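# Move cardboard box from low shelf into bench tote

## Task

Take the cardboard box off the low shelf and set it fully inside the tote sitting on the bench. The tote must keep its position and orientation. The robot must not tip over or finish leaning, or the task fails. The box has to rest in the tote by itself at the end; a box that stays there only because the robot holds it does not count.

## Robot and tools

Robot: TidyBot++, a single-arm mobile manipulator. The base is 0.54 m long, 0.50 m wide, 0.38 m tall, on four driven casters. On top sits one seven-joint arm with a two-finger gripper. The shoulder is 0.12 m ahead of the base centre and 0.68 m off the floor. Cameras: base_camera (pinhole, 644x364) and wrist_camera (fisheye, 644x476, looks along the hand).

Frames: base frame has its origin on the floor below the base centre, x forward, y left, z up. hand_pose is reported in this frame and marks the point between the finger pads; its z axis runs out along the fingers and the fingers close along its y axis. The odometry frame is the base frame as it was when the scene began. base_odometry heading is positive leftward, range -3.142 to 3.142; it counts wheel rotation, so slip shows up as motion and drift of a few cm and degrees builds up. base_tilt is in degrees, positive when leaning forward or right.

execute_actions: argument actions is a list holding zero or one action; cameras optionally lists base_camera, wrist_camera or all (omitted or null means all, [] means none). An action may contain base, joints, optional speeds. base holds exactly one relative command, an offset from where the base currently measures itself: translate_m (metres, forward +, -2 to 2), strafe_m (metres, left +, -2 to 2) or rotate_rad (radians, counter-clockwise from above +, -6.3 to 6.3). joints is one dictionary for the single arm, keyed by name, each an absolute target: joint_1_rad (any angle, whole arm about vertical, positive is clockwise from above, opposite to base rotation), joint_2_rad shoulder -2.249 to 2.249, joint_3_rad any angle (upper arm roll), joint_4_rad elbow -2.579 to 2.579, joint_5_rad any angle (forearm roll), joint_6_rad wrist -2.099 to 2.099, joint_7_rad any angle (hand roll; hand down, positive is counter-clockwise from above, 1.57 puts fingers opening left/right), all in radians; gripper_pos 0 (open, ~85 mm gap) to 1 (closed, squeezing ~100 N per finger). Gap is roughly 85 x (1 - gripper_pos) mm. Unbounded joints go the short way, so make big turns in steps below half a revolution. speeds caps top speed for this action: translate_m/strafe_m 0.05 to 0.5 m/s, rotate_rad 0.1 to 1.57 rad/s (defaults are the maxima). Base moves needing over 8.667 s are refused; any action is capped at 15 s. Unknown keys or out-of-range values reject the whole call with no motion. Leaving something out of an action does not cancel its earlier target.

Arm geometry: with joint_1_rad=0, joint_3_rad=3.14, joint_5_rad=0 the arm moves in the base x-z plane. Segment tilt from vertical (forward +): upper arm (0.42 m) = j2; forearm (0.31 m) = j2 - j4; hand (0.31 m to hand point) = j2 - j4 - j6. Forward reach from shoulder is the sum of length x sin(tilt), height is the sum of length x cos(tilt). A downward-pointing hand reaches at most about 0.94 m high and only near the base. The arm begins folded, hand down, poking up to 0.08 m beyond the base front.

wait: seconds from 0 to 10; sends nothing new and returns state and images. zoom_image: camera plus region [x0, y0, x1, y1] in pixels of that camera's newest full image, at most 504x504. finished_scene: scene number; ends the scene irreversibly and reports success, so call it only once the box lies fully in the tote unaided.

Result lines: base_status and joint_status report how each motion ended. done (base) means the wheels turned the commanded amount, even with slip or when blocked. off_target means stopped away from target and possibly still pushing. contact_stop/time_out mean the old target was dropped. joint command not followed with a cause line means a self-collision check withheld arm targets (the gripper still runs); those targets may be retried on later actions. on_its_own lists uncommanded changes. motor_effort gives percent of max per motor, bracketed value is the peak. ARM HIT means a hard hit on base or arm. MOTOR HOT warns at 60 °C; at 75 °C an OVER-TEMPERATURE FAULT lets the arm sink and joints show limit_stop_at_motor_heat (resend targets). A torque fault (joint_1-4 limit 104.5 N m, joint_5-7 51.3 N m) freezes the arm and gripper for 10 s and skips the rest of the call.

Practical points: friction leaves joints a little off even with all done; correct by sending last command + (desired - read). hand_pose can be off 1-2 cm; trust images. A held load makes the arm sag; never command a joint to its current reading while holding. Closed fingertips stick out ~20 mm beyond the hand point; don't drive fingers into the floor or shelf. gripper off_target at closing means something is grasped. Avoid driving the base while the arm is caught on anything, especially above ~0.8 m, since the robot can tip; sideways force on a raised hand can lift wheels; back away to right it. Don't bump the tote, drop or slam the box, or shove hard. Objects may occasionally get nudged by outside disturbances. Robot keeps its last command while you think.

Each tool is called as name(argument=value, ...) on one line, values as JSON.

## Session

execute_actions(actions=[])

Scene clock: 0.00 s.
base_odometry: x=+0.000 y=+0.000 heading=+0.000 (m, m, rad; odometry frame)
base_tilt: forward=+0.2 right=+0.7 (deg)
base_status: not commanded
joint_positions: joint_1_rad=+0.023 joint_2_rad=-0.319 joint_3_rad=+3.172 joint_4_rad=-2.549 joint_5_rad=-0.021 joint_6_rad=-0.821 joint_7_rad=+1.518 gripper_pos=+0.000
joint_status: not commanded
motor_effort: joint_1_rad=+1 joint_2_rad=-1 joint_3_rad=+1 joint_4_rad=+16 joint_5_rad=+0 joint_6_rad=+1 joint_7_rad=-1 (%)
hand_pose: x=+0.2643 y=-0.0005 z=+0.5790 quat_wxyz=(-0.013, +0.997, -0.060, +0.045) (m; base frame)
pictures: base_camera, wrist_camera
Images, in order (width x height): base_camera 644x364, wrist_camera 644x476.

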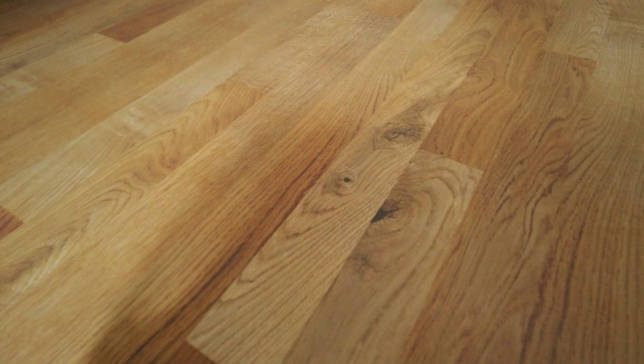

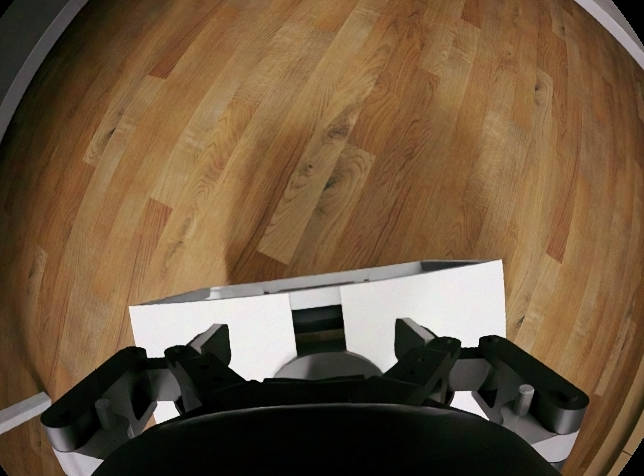

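execute_actions(actions=[{"joints":{"joint_6_rad":0.35,"joint_7_rad":1.57,"joint_1_rad":-1.2}}], cameras=["wrist_camera"])

execute_actions(actions=[{"joints":{"joint_1_rad":-2.8}}], cameras=["wrist_camera"])

Scene clock: 2.90 s.
base_odometry: x=+0.000 y=+0.000 heading=+0.000 (m, m, rad; odometry frame)
base_tilt: forward=+0.3 right=+0.8 (deg)
base_status: not commanded
joint_positions: joint_1_rad=-1.183 joint_2_rad=-0.319 joint_3_rad=+3.172 joint_4_rad=-2.549 joint_5_rad=-0.021 joint_6_rad=+0.319 joint_7_rad=+1.536 gripper_pos=+0.000
joint_status: all done
motor_effort: joint_1_rad=+0(0) joint_2_rad=-6(6) joint_3_rad=+1(1) joint_4_rad=+21(21) joint_5_rad=+0(1) joint_6_rad=+8(9) joint_7_rad=-1(1) (%)
hand_pose: x=+0.2866 y=+0.3747 z=+0.7849 quat_wxyz=(-0.329, +0.699, +0.423, +0.474) (m; base frame)
pictures: wrist_camera
Images, in order (width x height): wrist_camera 644x476.

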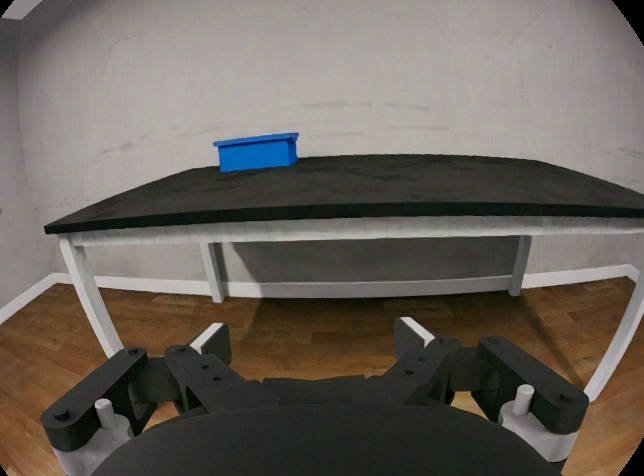

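Scene clock: 5.70 s.
base_odometry: x=+0.000 y=+0.000 heading=+0.000 (m, m, rad; odometry frame)
base_tilt: forward=+0.2 right=+0.7 (deg)
base_status: not commanded
joint_positions: joint_1_rad=-2.783 joint_2_rad=-0.319 joint_3_rad=+3.172 joint_4_rad=-2.549 joint_5_rad=-0.021 joint_6_rad=+0.319 joint_7_rad=+1.536 gripper_pos=+0.000
joint_status: all done
motor_effort: joint_1_rad=+0(0) joint_2_rad=-6(6) joint_3_rad=+1(1) joint_4_rad=+20(21) joint_5_rad=+0(0) joint_6_rad=+8(8) joint_7_rad=+0(0) (%)
hand_pose: x=-0.2604 y=+0.1566 z=+0.7849 quat_wxyz=(-0.569, +0.184, +0.796, +0.094) (m; base frame)
pictures: wrist_camera
Images, in order (width x height): wrist_camera 644x476.

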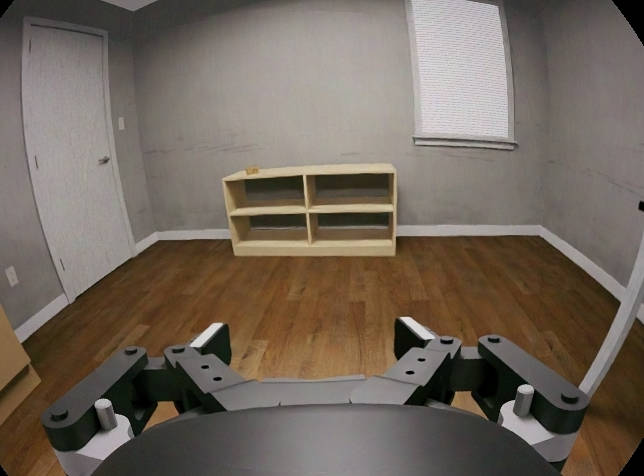

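zoom_image(camera="wrist_camera", region=[210, 150, 410, 270])

execute_actions(actions=[{"joints":{"joint_1_rad":-4.2}}], cameras=["wrist_camera"])

Region (210, 150, 410, 270) of wrist_camera's 644x476 image, scaled by 2.520; it fills the top 302 rows of this view, and the rest is white.

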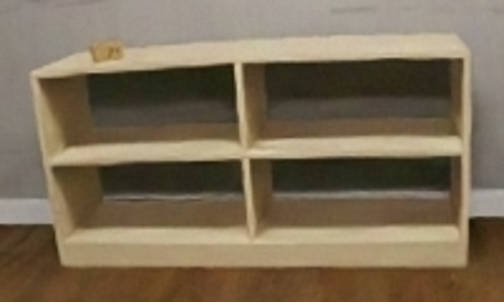

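Scene clock: 8.63 s.
base_odometry: x=+0.000 y=+0.000 heading=+0.000 (m, m, rad; odometry frame)
base_tilt: forward=+0.2 right=+0.7 (deg)
base_status: not commanded
joint_positions: joint_1_rad=-4.183 joint_2_rad=-0.319 joint_3_rad=+3.172 joint_4_rad=-2.549 joint_5_rad=-0.021 joint_6_rad=+0.319 joint_7_rad=+1.536 gripper_pos=+0.000
joint_status: all done
motor_effort: joint_1_rad=+1(2) joint_2_rad=-6(6) joint_3_rad=+1(1) joint_4_rad=+21(21) joint_5_rad=+0(0) joint_6_rad=+8(8) joint_7_rad=+0(1) (%)
hand_pose: x=-0.0998 y=-0.3473 z=+0.7849 quat_wxyz=(-0.496, -0.372, +0.727, -0.295) (m; base frame)
pictures: wrist_camera
Images, in order (width x height): wrist_camera 644x476.

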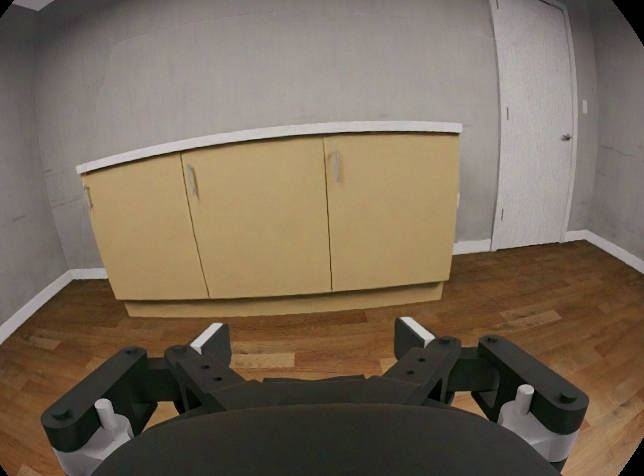

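execute_actions(actions=[{"base":{"rotate_rad":3.07},"joints":{"joint_1_rad":-5.8}}], cameras=[])

execute_actions(actions=[{"base":{"translate_m":1.6},"joints":{"joint_1_rad":0,"joint_4_rad":-2.3,"joint_6_rad":-0.2}}], cameras=[])

execute_actions(actions=[{"base":{"rotate_rad":-0.47}}])

Scene clock: 12.80 s.
base_odometry: x=+0.000 y=+0.000 heading=+3.069 (m, m, rad; odometry frame)
base_tilt: forward=+0.2 right=+0.7 (deg)
base_status: done
joint_positions: joint_1_rad=-5.787 joint_2_rad=-0.319 joint_3_rad=+3.172 joint_4_rad=-2.549 joint_5_rad=-0.021 joint_6_rad=+0.320 joint_7_rad=+1.536 gripper_pos=+0.000
joint_status: all done
motor_effort: joint_1_rad=+0(2) joint_2_rad=-6(7) joint_3_rad=+1(2) joint_4_rad=+20(21) joint_5_rad=+0(1) joint_6_rad=+8(8) joint_7_rad=-1(1) (%)
hand_pose: x=+0.4735 y=-0.2072 z=+0.7853 quat_wxyz=(-0.133, -0.781, +0.238, -0.562) (m; base frame)
pictures: none
No camera images: the call's "cameras" was empty. Leave "cameras" out to get every camera's image.

Scene clock: 17.37 s.
base_odometry: x=-1.596 y=+0.113 heading=+3.070 (m, m, rad; odometry frame)
base_tilt: forward=+0.3 right=+0.8 (deg)
base_status: done
joint_positions: joint_1_rad=-6.267 joint_2_rad=-0.319 joint_3_rad=+3.172 joint_4_rad=-2.321 joint_5_rad=-0.021 joint_6_rad=-0.168 joint_7_rad=+1.536 gripper_pos=+0.000
joint_status: all done
motor_effort: joint_1_rad=+0(1) joint_2_rad=-8(10) joint_3_rad=+1(1) joint_4_rad=+23(23) joint_5_rad=+0(0) joint_6_rad=+7(9) joint_7_rad=-1(1) (%)
hand_pose: x=+0.5298 y=-0.0171 z=+0.7744 quat_wxyz=(+0.008, -0.883, +0.046, -0.467) (m; base frame)
pictures: none
No camera images: the call's "cameras" was empty. Leave "cameras" out to get every camera's image.

Scene clock: 18.77 s.
base_odometry: x=-1.596 y=+0.113 heading=+2.602 (m, m, rad; odometry frame)
base_tilt: forward=+0.3 right=+0.7 (deg)
base_status: done
joint_positions: joint_1_rad=-6.270 joint_2_rad=-0.319 joint_3_rad=+3.172 joint_4_rad=-2.321 joint_5_rad=-0.021 joint_6_rad=-0.168 joint_7_rad=+1.536 gripper_pos=+0.000
joint_status: not commanded
motor_effort: joint_1_rad=+1(1) joint_2_rad=-7(8) joint_3_rad=+1(2) joint_4_rad=+23(22) joint_5_rad=-1(0) joint_6_rad=+7(7) joint_7_rad=-1(1) (%)
hand_pose: x=+0.5299 y=-0.0160 z=+0.7744 quat_wxyz=(+0.009, -0.883, +0.045, -0.467) (m; base frame)
pictures: base_camera, wrist_camera
Images, in order (width x height): base_camera 644x364, wrist_camera 644x476.

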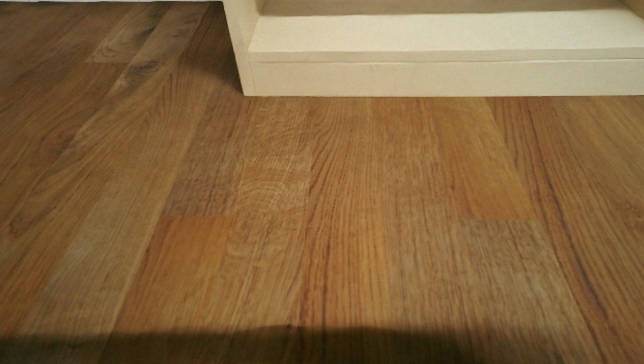

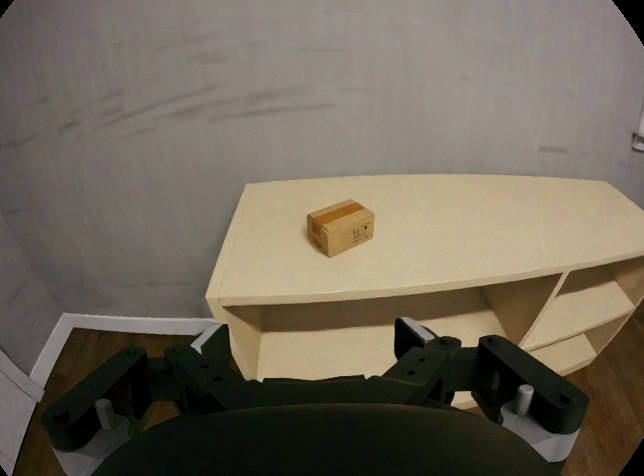

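execute_actions(actions=[{"base":{"translate_m":0.3},"joints":{"joint_2_rad":0.373,"joint_3_rad":3.14,"joint_4_rad":-0.907,"joint_6_rad":-1.86,"joint_5_rad":0}}])

Scene clock: 22.60 s.
base_odometry: x=-1.853 y=+0.268 heading=+2.600 (m, m, rad; odometry frame)
base_tilt: forward=+0.3 right=+0.8 (deg)
base_status: done
joint_positions: joint_1_rad=-6.270 joint_2_rad=+0.356 joint_3_rad=+3.170 joint_4_rad=-0.931 joint_5_rad=-0.021 joint_6_rad=-1.828 joint_7_rad=+1.536 gripper_pos=+0.000
joint_status: all done
motor_effort: joint_1_rad=+0(1) joint_2_rad=-31(31) joint_3_rad=+0(2) joint_4_rad=+18(23) joint_5_rad=-1(0) joint_6_rad=+0(8) joint_7_rad=-1(1) (%)
hand_pose: x=+0.5760 y=-0.0090 z=+0.8528 quat_wxyz=(+0.005, -0.999, +0.035, -0.013) (m; base frame)
pictures: base_camera, wrist_camera
Images, in order (width x height): base_camera 644x364, wrist_camera 644x476.

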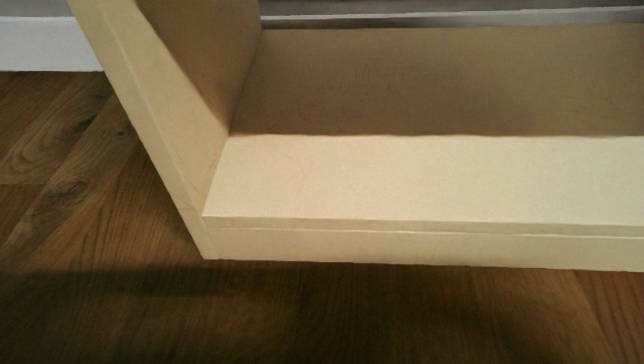

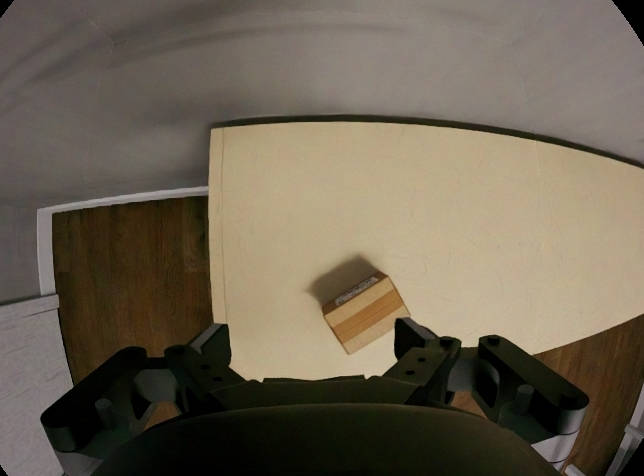

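execute_actions(actions=[{"joints":{"joint_1_rad":0.13,"joint_2_rad":0.31,"joint_4_rad":-1.26,"joint_6_rad":-1.56,"joint_7_rad":0.64}}], cameras=["wrist_camera"])

Scene clock: 25.83 s.
base_odometry: x=-1.853 y=+0.268 heading=+2.600 (m, m, rad; odometry frame)
base_tilt: forward=+0.3 right=+0.7 (deg)
base_status: not commanded
joint_positions: joint_1_rad=-6.170 joint_2_rad=+0.329 joint_3_rad=+3.167 joint_4_rad=-1.239 joint_5_rad=-0.021 joint_6_rad=-1.593 joint_7_rad=+0.667 gripper_pos=+0.000
joint_status: all done
motor_effort: joint_1_rad=+1(1) joint_2_rad=-29(31) joint_3_rad=+1(0) joint_4_rad=+19(20) joint_5_rad=+0(0) joint_6_rad=-1(1) joint_7_rad=-1(1) (%)
hand_pose: x=+0.5607 y=-0.0525 z=+0.7697 quat_wxyz=(+0.002, -0.868, +0.497, +0.011) (m; base frame)
pictures: wrist_camera
Images, in order (width x height): wrist_camera 644x476.

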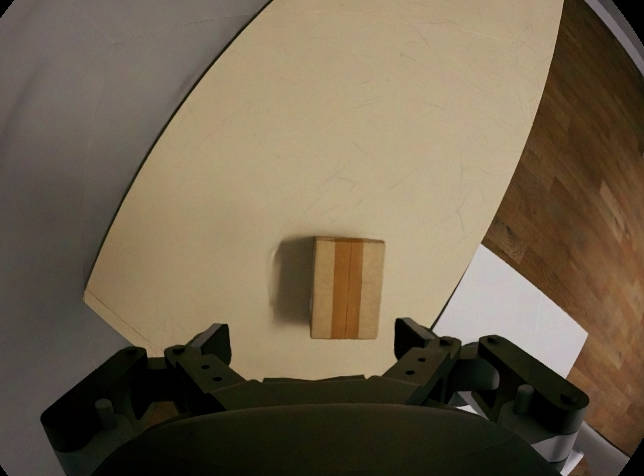

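execute_actions(actions=[{"joints":{"joint_1_rad":0.2,"joint_2_rad":0.298,"joint_4_rad":-1.403,"joint_6_rad":-1.412}}], cameras=["wrist_camera"])

Scene clock: 27.47 s.
base_odometry: x=-1.853 y=+0.268 heading=+2.600 (m, m, rad; odometry frame)
base_tilt: forward=+0.3 right=+0.7 (deg)
base_status: not commanded
joint_positions: joint_1_rad=-6.097 joint_2_rad=+0.316 joint_3_rad=+3.166 joint_4_rad=-1.383 joint_5_rad=-0.021 joint_6_rad=-1.444 joint_7_rad=+0.667 gripper_pos=+0.000
joint_status: all done
motor_effort: joint_1_rad=+0(1) joint_2_rad=-29(31) joint_3_rad=+0(0) joint_4_rad=+19(20) joint_5_rad=-1(1) joint_6_rad=-1(1) joint_7_rad=-1(0) (%)
hand_pose: x=+0.5534 y=-0.0838 z=+0.7303 quat_wxyz=(+0.006, -0.848, +0.529, +0.003) (m; base frame)
pictures: wrist_camera
Images, in order (width x height): wrist_camera 644x476.

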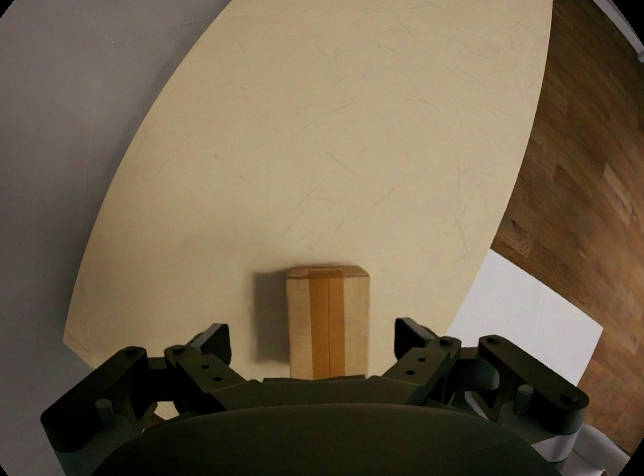

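execute_actions(actions=[{"joints":{"joint_4_rad":-1.565,"joint_6_rad":-1.25}}], cameras=["wrist_camera"])

Scene clock: 28.97 s.
base_odometry: x=-1.853 y=+0.268 heading=+2.600 (m, m, rad; odometry frame)
base_tilt: forward=+0.3 right=+0.8 (deg)
base_status: not commanded
joint_positions: joint_1_rad=-6.097 joint_2_rad=+0.313 joint_3_rad=+3.166 joint_4_rad=-1.546 joint_5_rad=-0.021 joint_6_rad=-1.283 joint_7_rad=+0.667 gripper_pos=+0.000
joint_status: all done
motor_effort: joint_1_rad=+0(1) joint_2_rad=-28(30) joint_3_rad=+0(0) joint_4_rad=+19(19) joint_5_rad=+0(0) joint_6_rad=+0(0) joint_7_rad=-1(1) (%)
hand_pose: x=+0.5426 y=-0.0821 z=+0.6816 quat_wxyz=(+0.006, -0.848, +0.531, +0.002) (m; base frame)
pictures: wrist_camera
Images, in order (width x height): wrist_camera 644x476.

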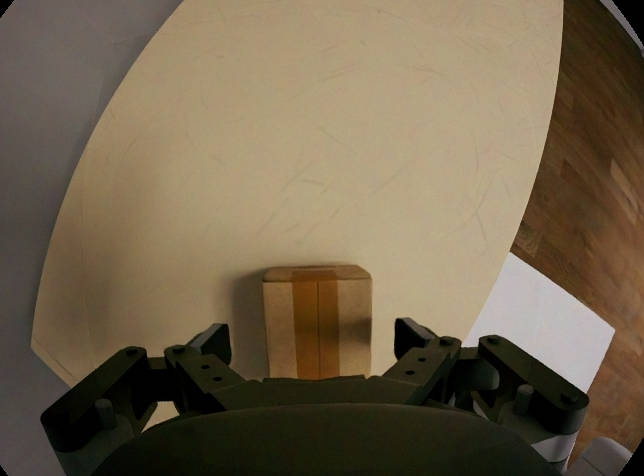

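execute_actions(actions=[{"joints":{"joint_2_rad":0.362,"joint_4_rad":-1.673,"joint_6_rad":-1.112}}], cameras=["wrist_camera"])

execute_actions(actions=[{"joints":{"gripper_pos":1}}], cameras=["wrist_camera"])

execute_actions(actions=[{"joints":{"joint_2_rad":0.1,"joint_4_rad":-1.5,"joint_6_rad":-1.3}}], cameras=["wrist_camera"])

Scene clock: 30.60 s.
base_odometry: x=-1.853 y=+0.268 heading=+2.600 (m, m, rad; odometry frame)
base_tilt: forward=+0.3 right=+0.7 (deg)
base_status: not commanded
joint_positions: joint_1_rad=-6.097 joint_2_rad=+0.356 joint_3_rad=+3.166 joint_4_rad=-1.655 joint_5_rad=-0.021 joint_6_rad=-1.143 joint_7_rad=+0.667 gripper_pos=+0.000
joint_status: all done
motor_effort: joint_1_rad=+1(0) joint_2_rad=-29(31) joint_3_rad=+0(0) joint_4_rad=+18(18) joint_5_rad=+0(0) joint_6_rad=+0(1) joint_7_rad=-1(1) (%)
hand_pose: x=+0.5387 y=-0.0819 z=+0.6311 quat_wxyz=(+0.003, -0.847, +0.532, +0.007) (m; base frame)
pictures: wrist_camera
Images, in order (width x height): wrist_camera 644x476.

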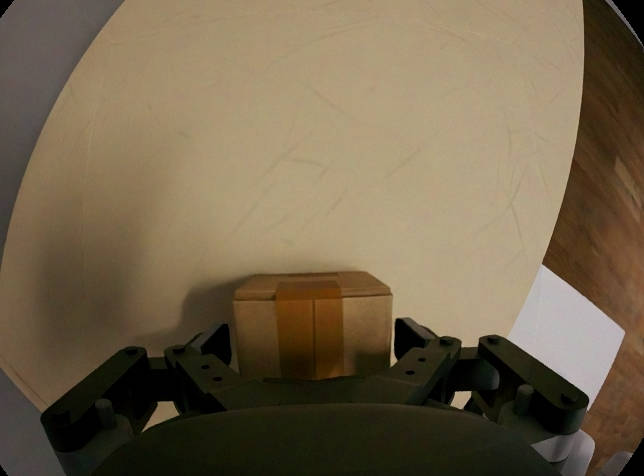

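Scene clock: 31.70 s.
base_odometry: x=-1.853 y=+0.268 heading=+2.601 (m, m, rad; odometry frame)
base_tilt: forward=+0.3 right=+0.8 (deg)
base_status: not commanded
joint_positions: joint_1_rad=-6.097 joint_2_rad=+0.354 joint_3_rad=+3.166 joint_4_rad=-1.655 joint_5_rad=-0.021 joint_6_rad=-1.143 joint_7_rad=+0.667 gripper_pos=+0.350
joint_status: gripper_pos off_target (ended at +0.350, target +1.000)
motor_effort: joint_1_rad=+0(1) joint_2_rad=-28(30) joint_3_rad=+0(0) joint_4_rad=+16(18) joint_5_rad=+0(1) joint_6_rad=-1(2) joint_7_rad=+0(0) (%)
hand_pose: x=+0.5389 y=-0.0819 z=+0.6318 quat_wxyz=(+0.003, -0.847, +0.532, +0.006) (m; base frame)
pictures: wrist_camera
Images, in order (width x height): wrist_camera 644x476.

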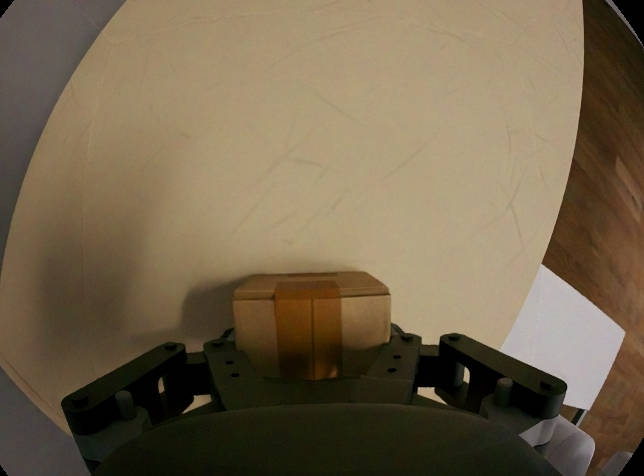

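Scene clock: 33.20 s.
base_odometry: x=-1.853 y=+0.268 heading=+2.601 (m, m, rad; odometry frame)
base_tilt: forward=+0.3 right=+0.7 (deg)
base_status: not commanded
joint_positions: joint_1_rad=-6.097 joint_2_rad=+0.099 joint_3_rad=+3.166 joint_4_rad=-1.519 joint_5_rad=-0.021 joint_6_rad=-1.269 joint_7_rad=+0.667 gripper_pos=+0.350
joint_status: all done
motor_effort: joint_1_rad=+0(0) joint_2_rad=-23(32) joint_3_rad=+1(0) joint_4_rad=+22(22) joint_5_rad=-1(0) joint_6_rad=+2(2) joint_7_rad=-1(1) (%)
hand_pose: x=+0.5452 y=-0.0829 z=+0.7841 quat_wxyz=(+0.052, -0.841, +0.526, -0.116) (m; base frame)
pictures: wrist_camera
Images, in order (width x height): wrist_camera 644x476.

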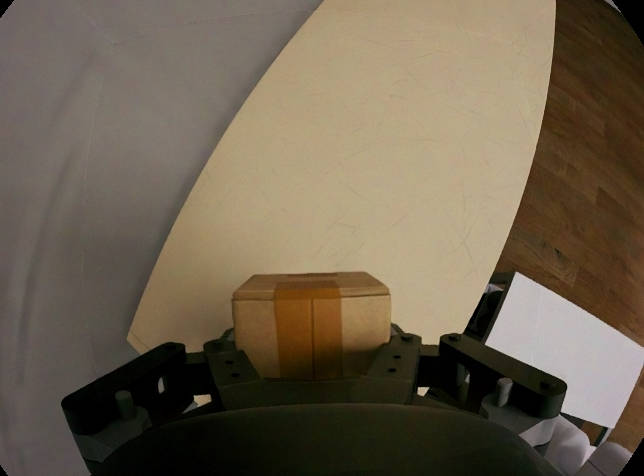

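execute_actions(actions=[{"base":{"translate_m":-0.3},"joints":{"joint_1_rad":0,"joint_2_rad":-0.3,"joint_4_rad":-1.7,"joint_6_rad":-0.8,"joint_7_rad":1.6}}], cameras=[])

execute_actions(actions=[{"base":{"rotate_rad":-3.14}}], cameras=["wrist_camera"])

execute_actions(actions=[{"base":{"strafe_m":1.5},"joints":{"joint_1_rad":-0.4}}])

Scene clock: 36.50 s.
base_odometry: x=-1.596 y=+0.113 heading=+2.599 (m, m, rad; odometry frame)
base_tilt: forward=+0.2 right=+0.7 (deg)
base_status: done
joint_positions: joint_1_rad=-6.264 joint_2_rad=-0.305 joint_3_rad=+3.163 joint_4_rad=-1.681 joint_5_rad=-0.021 joint_6_rad=-0.838 joint_7_rad=+1.572 gripper_pos=+0.350
joint_status: all done
motor_effort: joint_1_rad=+1(2) joint_2_rad=-10(28) joint_3_rad=+1(2) joint_4_rad=+24(26) joint_5_rad=+0(1) joint_6_rad=+8(7) joint_7_rad=+0(1) (%)
hand_pose: x=+0.5503 y=-0.0126 z=+0.9574 quat_wxyz=(+0.004, -0.894, +0.021, -0.447) (m; base frame)
pictures: none
No camera images: the call's "cameras" was empty. Leave "cameras" out to get every camera's image.

Scene clock: 39.80 s.
base_odometry: x=-1.596 y=+0.113 heading=-0.540 (m, m, rad; odometry frame)
base_tilt: forward=+0.3 right=+0.7 (deg)
base_status: done
joint_positions: joint_1_rad=-6.270 joint_2_rad=-0.302 joint_3_rad=+3.159 joint_4_rad=-1.681 joint_5_rad=-0.021 joint_6_rad=-0.835 joint_7_rad=+1.572 gripper_pos=+0.350
joint_status: not commanded
motor_effort: joint_1_rad=-1(1) joint_2_rad=-10(13) joint_3_rad=+1(3) joint_4_rad=+24(25) joint_5_rad=+0(1) joint_6_rad=+7(7) joint_7_rad=-1(1) (%)
hand_pose: x=+0.5517 y=-0.0082 z=+0.9568 quat_wxyz=(+0.005, -0.894, +0.017, -0.447) (m; base frame)
pictures: wrist_camera
Images, in order (width x height): wrist_camera 644x476.

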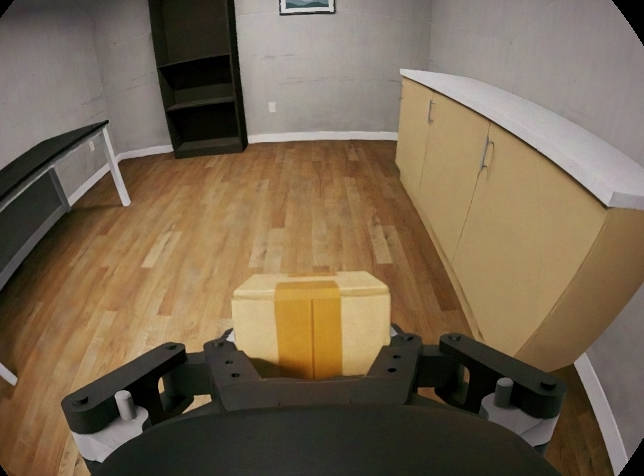

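Scene clock: 44.17 s.
base_odometry: x=-0.822 y=+1.398 heading=-0.541 (m, m, rad; odometry frame)
base_tilt: forward=+0.3 right=+0.7 (deg)
base_status: done
joint_positions: joint_1_rad=-6.669 joint_2_rad=-0.302 joint_3_rad=+3.158 joint_4_rad=-1.682 joint_5_rad=-0.021 joint_6_rad=-0.835 joint_7_rad=+1.572 gripper_pos=+0.350
joint_status: all done
motor_effort: joint_1_rad=+0(2) joint_2_rad=-10(12) joint_3_rad=+1(2) joint_4_rad=+25(25) joint_5_rad=+0(2) joint_6_rad=+8(7) joint_7_rad=+0(1) (%)
hand_pose: x=+0.5206 y=+0.1610 z=+0.9566 quat_wxyz=(+0.094, -0.880, -0.161, -0.437) (m; base frame)
pictures: base_camera, wrist_camera
Images, in order (width x height): base_camera 644x364, wrist_camera 644x476.

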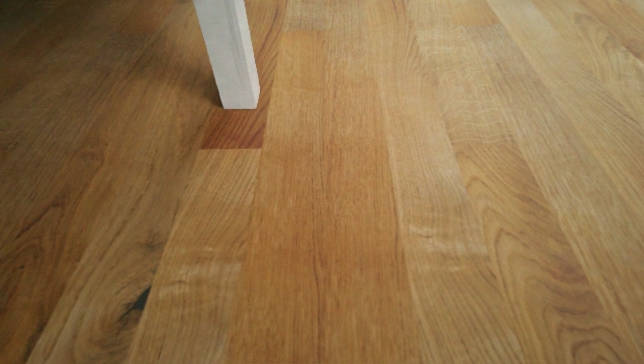

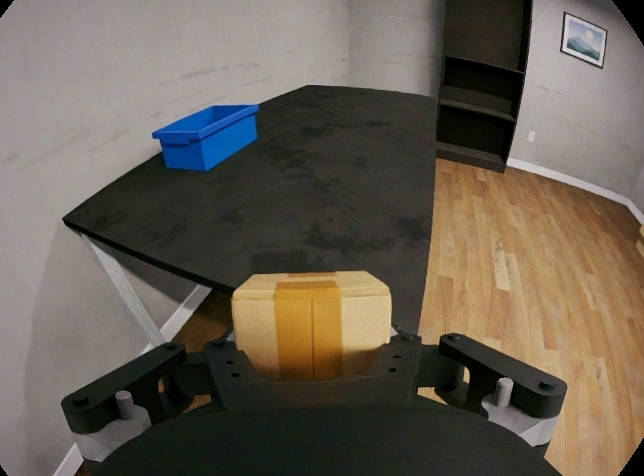

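execute_actions(actions=[{"base":{"strafe_m":0.6},"joints":{"joint_1_rad":-0.2,"joint_2_rad":0,"joint_4_rad":-1.2,"joint_6_rad":-1.2}}])

execute_actions(actions=[{"base":{"translate_m":0.3}}])

Scene clock: 47.17 s.
base_odometry: x=-0.511 y=+1.912 heading=-0.542 (m, m, rad; odometry frame)
base_tilt: forward=+0.3 right=+0.8 (deg)
base_status: done
joint_positions: joint_1_rad=-6.502 joint_2_rad=-0.004 joint_3_rad=+3.158 joint_4_rad=-1.229 joint_5_rad=-0.021 joint_6_rad=-1.170 joint_7_rad=+1.572 gripper_pos=+0.350
joint_status: all done
motor_effort: joint_1_rad=+0(1) joint_2_rad=-21(22) joint_3_rad=+1(2) joint_4_rad=+23(25) joint_5_rad=+0(2) joint_6_rad=+6(8) joint_7_rad=-1(1) (%)
hand_pose: x=+0.6127 y=+0.1089 z=+0.9805 quat_wxyz=(+0.047, -0.926, -0.095, -0.362) (m; base frame)
pictures: base_camera, wrist_camera
Images, in order (width x height): base_camera 644x364, wrist_camera 644x476.

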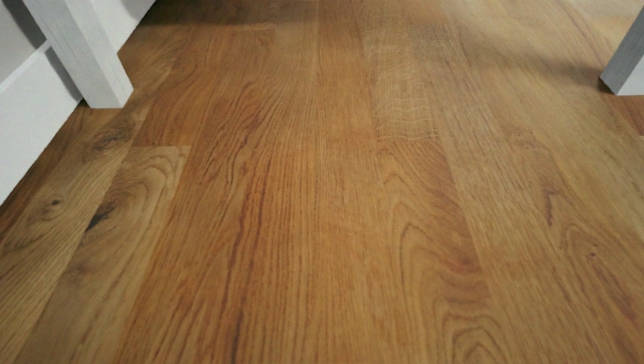

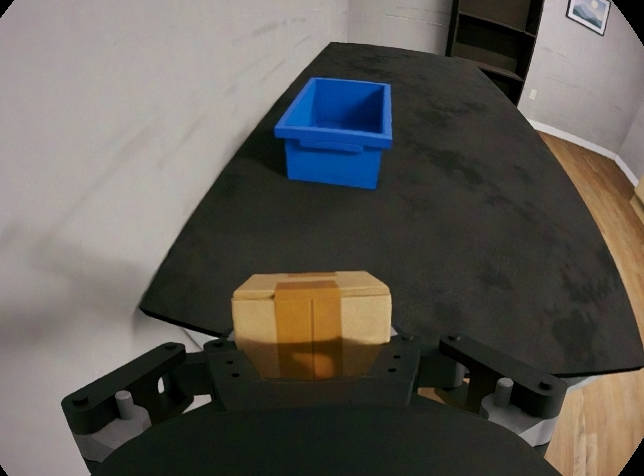

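Scene clock: 49.10 s.
base_odometry: x=-0.254 y=+1.758 heading=-0.541 (m, m, rad; odometry frame)
base_tilt: forward=+0.3 right=+0.8 (deg)
base_status: done
joint_positions: joint_1_rad=-6.501 joint_2_rad=+0.008 joint_3_rad=+3.158 joint_4_rad=-1.227 joint_5_rad=-0.021 joint_6_rad=-1.174 joint_7_rad=+1.572 gripper_pos=+0.350
joint_status: not commanded
motor_effort: joint_1_rad=+1(1) joint_2_rad=-21(25) joint_3_rad=+1(2) joint_4_rad=+24(24) joint_5_rad=-1(1) joint_6_rad=+6(6) joint_7_rad=-1(1) (%)
hand_pose: x=+0.6157 y=+0.1090 z=+0.9749 quat_wxyz=(+0.046, -0.929, -0.094, -0.355) (m; base frame)
pictures: base_camera, wrist_camera
Images, in order (width x height): base_camera 644x364, wrist_camera 644x476.

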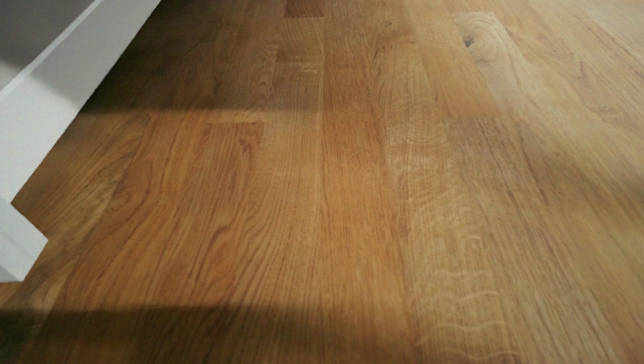

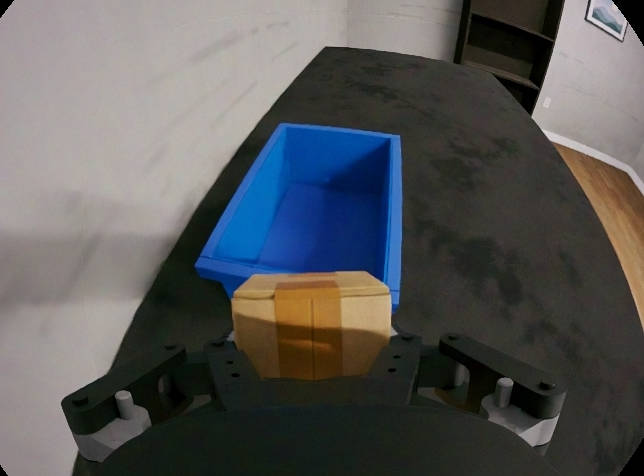

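execute_actions(actions=[{"base":{"translate_m":0.14},"speeds":{"translate_m":0.15},"joints":{"joint_1_rad":-0.31,"joint_2_rad":0.49,"joint_4_rad":-0.5,"joint_6_rad":-1.62,"joint_7_rad":1.3}}])

Scene clock: 52.10 s.
base_odometry: x=-0.134 y=+1.686 heading=-0.541 (m, m, rad; odometry frame)
base_tilt: forward=+0.4 right=+0.7 (deg)
base_status: done
joint_positions: joint_1_rad=-6.575 joint_2_rad=+0.488 joint_3_rad=+3.157 joint_4_rad=-0.529 joint_5_rad=-0.021 joint_6_rad=-1.589 joint_7_rad=+1.333 gripper_pos=+0.350
joint_status: all done
motor_effort: joint_1_rad=-1(3) joint_2_rad=-37(39) joint_3_rad=+0(3) joint_4_rad=+20(25) joint_5_rad=+0(1) joint_6_rad=+5(7) joint_7_rad=+0(1) (%)
hand_pose: x=+0.7159 y=+0.1804 z=+0.9513 quat_wxyz=(+0.074, -0.964, -0.023, -0.254) (m; base frame)
pictures: base_camera, wrist_camera
Images, in order (width x height): base_camera 644x364, wrist_camera 644x476.

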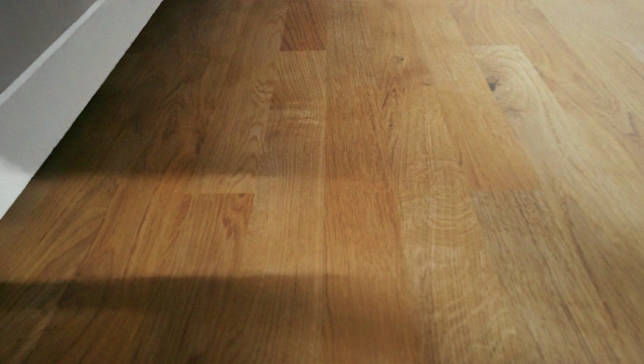

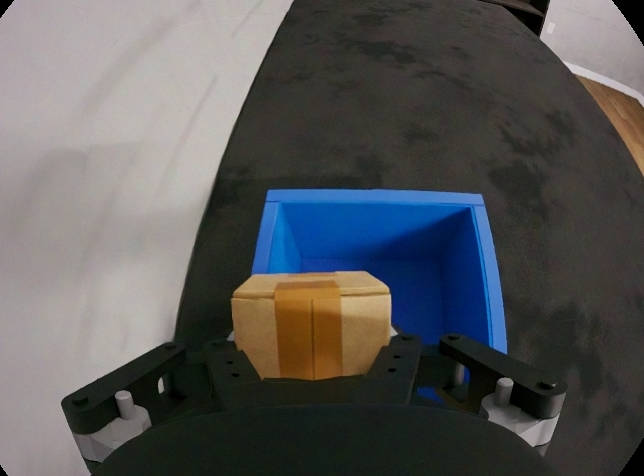

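execute_actions(actions=[{"joints":{"joint_1_rad":-0.22,"joint_2_rad":0.65,"joint_4_rad":-0.38,"joint_6_rad":-1.81,"joint_7_rad":1.37}}], cameras=["wrist_camera"])

Scene clock: 54.13 s.
base_odometry: x=-0.134 y=+1.686 heading=-0.541 (m, m, rad; odometry frame)
base_tilt: forward=+0.3 right=+0.7 (deg)
base_status: not commanded
joint_positions: joint_1_rad=-6.514 joint_2_rad=+0.647 joint_3_rad=+3.157 joint_4_rad=-0.404 joint_5_rad=-0.021 joint_6_rad=-1.780 joint_7_rad=+1.336 gripper_pos=+0.350
joint_status: all done
motor_effort: joint_1_rad=+0(2) joint_2_rad=-42(45) joint_3_rad=+0(1) joint_4_rad=+19(24) joint_5_rad=+0(1) joint_6_rad=+2(4) joint_7_rad=-1(1) (%)
hand_pose: x=+0.7239 y=+0.1442 z=+0.8771 quat_wxyz=(+0.040, -0.988, +0.004, -0.150) (m; base frame)
pictures: wrist_camera
Images, in order (width x height): wrist_camera 644x476.

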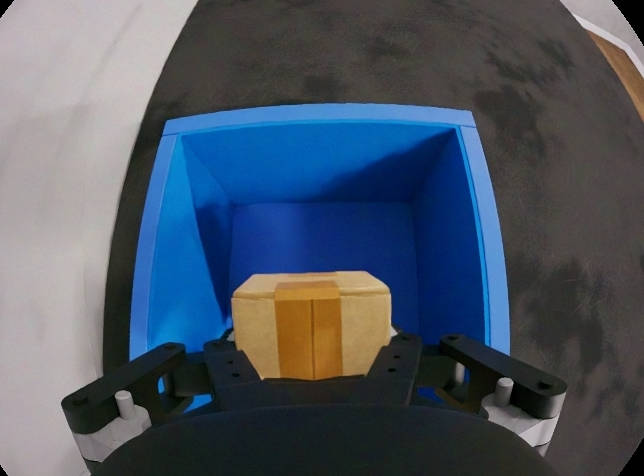

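execute_actions(actions=[{"joints":{"joint_2_rad":0.60,"joint_4_rad":-0.68,"joint_6_rad":-1.56}}], cameras=["wrist_camera"])

Scene clock: 56.47 s.
base_odometry: x=-0.134 y=+1.686 heading=-0.541 (m, m, rad; odometry frame)
base_tilt: forward=+0.3 right=+0.7 (deg)
base_status: not commanded
joint_positions: joint_1_rad=-6.514 joint_2_rad=+0.624 joint_3_rad=+3.157 joint_4_rad=-0.664 joint_5_rad=-0.021 joint_6_rad=-1.594 joint_7_rad=+1.336 gripper_pos=+0.350
joint_status: all done
motor_effort: joint_1_rad=+0(0) joint_2_rad=-42(44) joint_3_rad=+0(0) joint_4_rad=+20(21) joint_5_rad=+0(0) joint_6_rad=+2(2) joint_7_rad=-1(1) (%)
hand_pose: x=+0.7299 y=+0.1448 z=+0.8100 quat_wxyz=(+0.035, -0.992, +0.006, -0.125) (m; base frame)
pictures: wrist_camera
Images, in order (width x height): wrist_camera 644x476.

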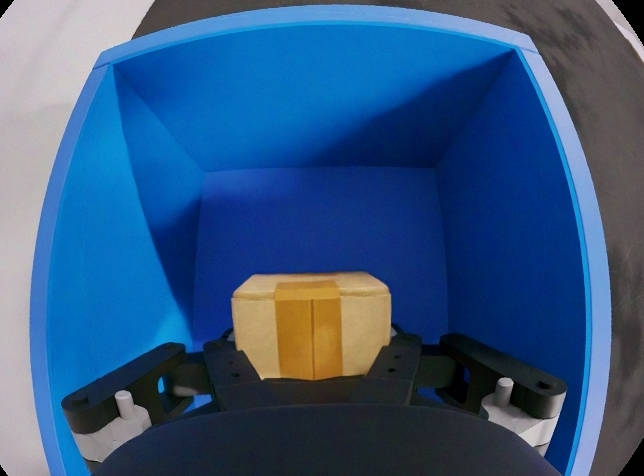

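execute_actions(actions=[{"joints":{"joint_2_rad":0.65,"joint_6_rad":-1.70}}], cameras=["wrist_camera"])

execute_actions(actions=[{"joints":{"gripper_pos":0.2}}], cameras=["wrist_camera"])

execute_actions(actions=[{"joints":{"joint_2_rad":0.5,"joint_4_rad":-0.4,"joint_6_rad":-1.7}}], cameras=["wrist_camera"])

Scene clock: 58.20 s.
base_odometry: x=-0.134 y=+1.686 heading=-0.541 (m, m, rad; odometry frame)
base_tilt: forward=+0.3 right=+0.7 (deg)
base_status: not commanded
joint_positions: joint_1_rad=-6.514 joint_2_rad=+0.634 joint_3_rad=+3.157 joint_4_rad=-0.665 joint_5_rad=-0.021 joint_6_rad=-1.667 joint_7_rad=+1.336 gripper_pos=+0.350
joint_status: all done
motor_effort: joint_1_rad=+0(1) joint_2_rad=-37(42) joint_3_rad=+0(0) joint_4_rad=+17(21) joint_5_rad=+0(1) joint_6_rad=+1(2) joint_7_rad=-1(1) (%)
hand_pose: x=+0.7092 y=+0.1401 z=+0.7988 quat_wxyz=(+0.025, -0.996, +0.006, -0.084) (m; base frame)
pictures: wrist_camera
Images, in order (width x height): wrist_camera 644x476.

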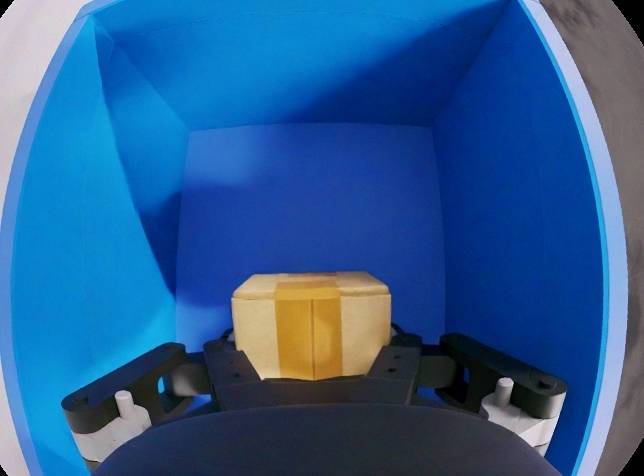

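Scene clock: 59.20 s.
base_odometry: x=-0.134 y=+1.686 heading=-0.541 (m, m, rad; odometry frame)
base_tilt: forward=+0.3 right=+0.7 (deg)
base_status: not commanded
joint_positions: joint_1_rad=-6.514 joint_2_rad=+0.637 joint_3_rad=+3.157 joint_4_rad=-0.665 joint_5_rad=-0.021 joint_6_rad=-1.667 joint_7_rad=+1.336 gripper_pos=+0.200
joint_status: all done
motor_effort: joint_1_rad=+0(0) joint_2_rad=-41(42) joint_3_rad=+0(0) joint_4_rad=+20(20) joint_5_rad=+0(1) joint_6_rad=+1(1) joint_7_rad=-1(2) (%)
hand_pose: x=+0.7096 y=+0.1402 z=+0.7969 quat_wxyz=(+0.025, -0.996, +0.006, -0.083) (m; base frame)
pictures: wrist_camera
Images, in order (width x height): wrist_camera 644x476.

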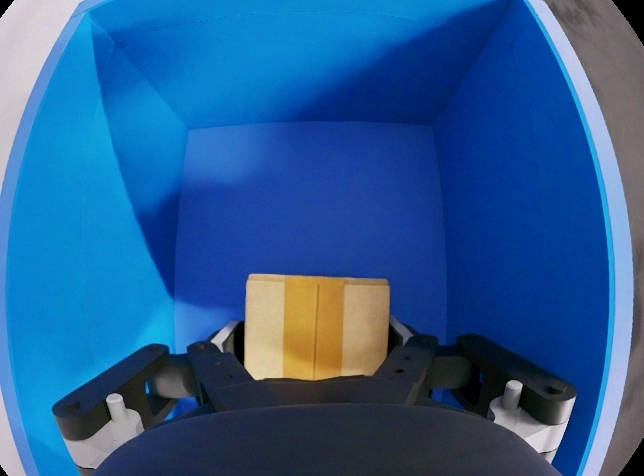

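Scene clock: 60.83 s.
base_odometry: x=-0.134 y=+1.686 heading=-0.541 (m, m, rad; odometry frame)
base_tilt: forward=+0.3 right=+0.7 (deg)
base_status: not commanded
joint_positions: joint_1_rad=-6.514 joint_2_rad=+0.493 joint_3_rad=+3.157 joint_4_rad=-0.412 joint_5_rad=-0.021 joint_6_rad=-1.667 joint_7_rad=+1.336 gripper_pos=+0.200
joint_status: all done
motor_effort: joint_1_rad=+0(0) joint_2_rad=-35(45) joint_3_rad=+0(0) joint_4_rad=+18(21) joint_5_rad=+0(0) joint_6_rad=+5(5) joint_7_rad=-1(1) (%)
hand_pose: x=+0.7168 y=+0.1423 z=+0.9843 quat_wxyz=(+0.069, -0.960, +0.003, -0.272) (m; base frame)
pictures: wrist_camera
Images, in order (width x height): wrist_camera 644x476.

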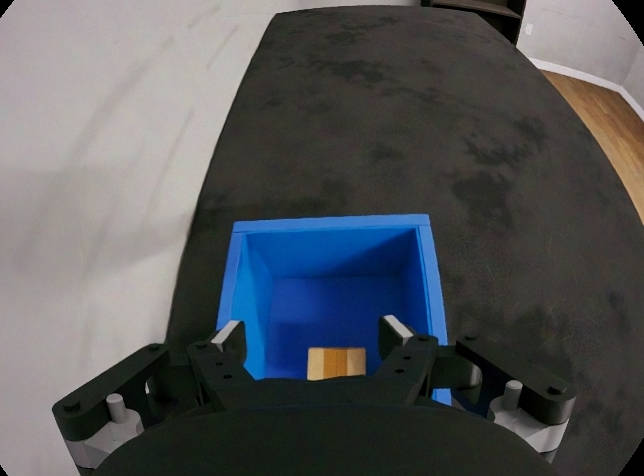

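finished_scene(scene=1)

The scene is finished: the task was done.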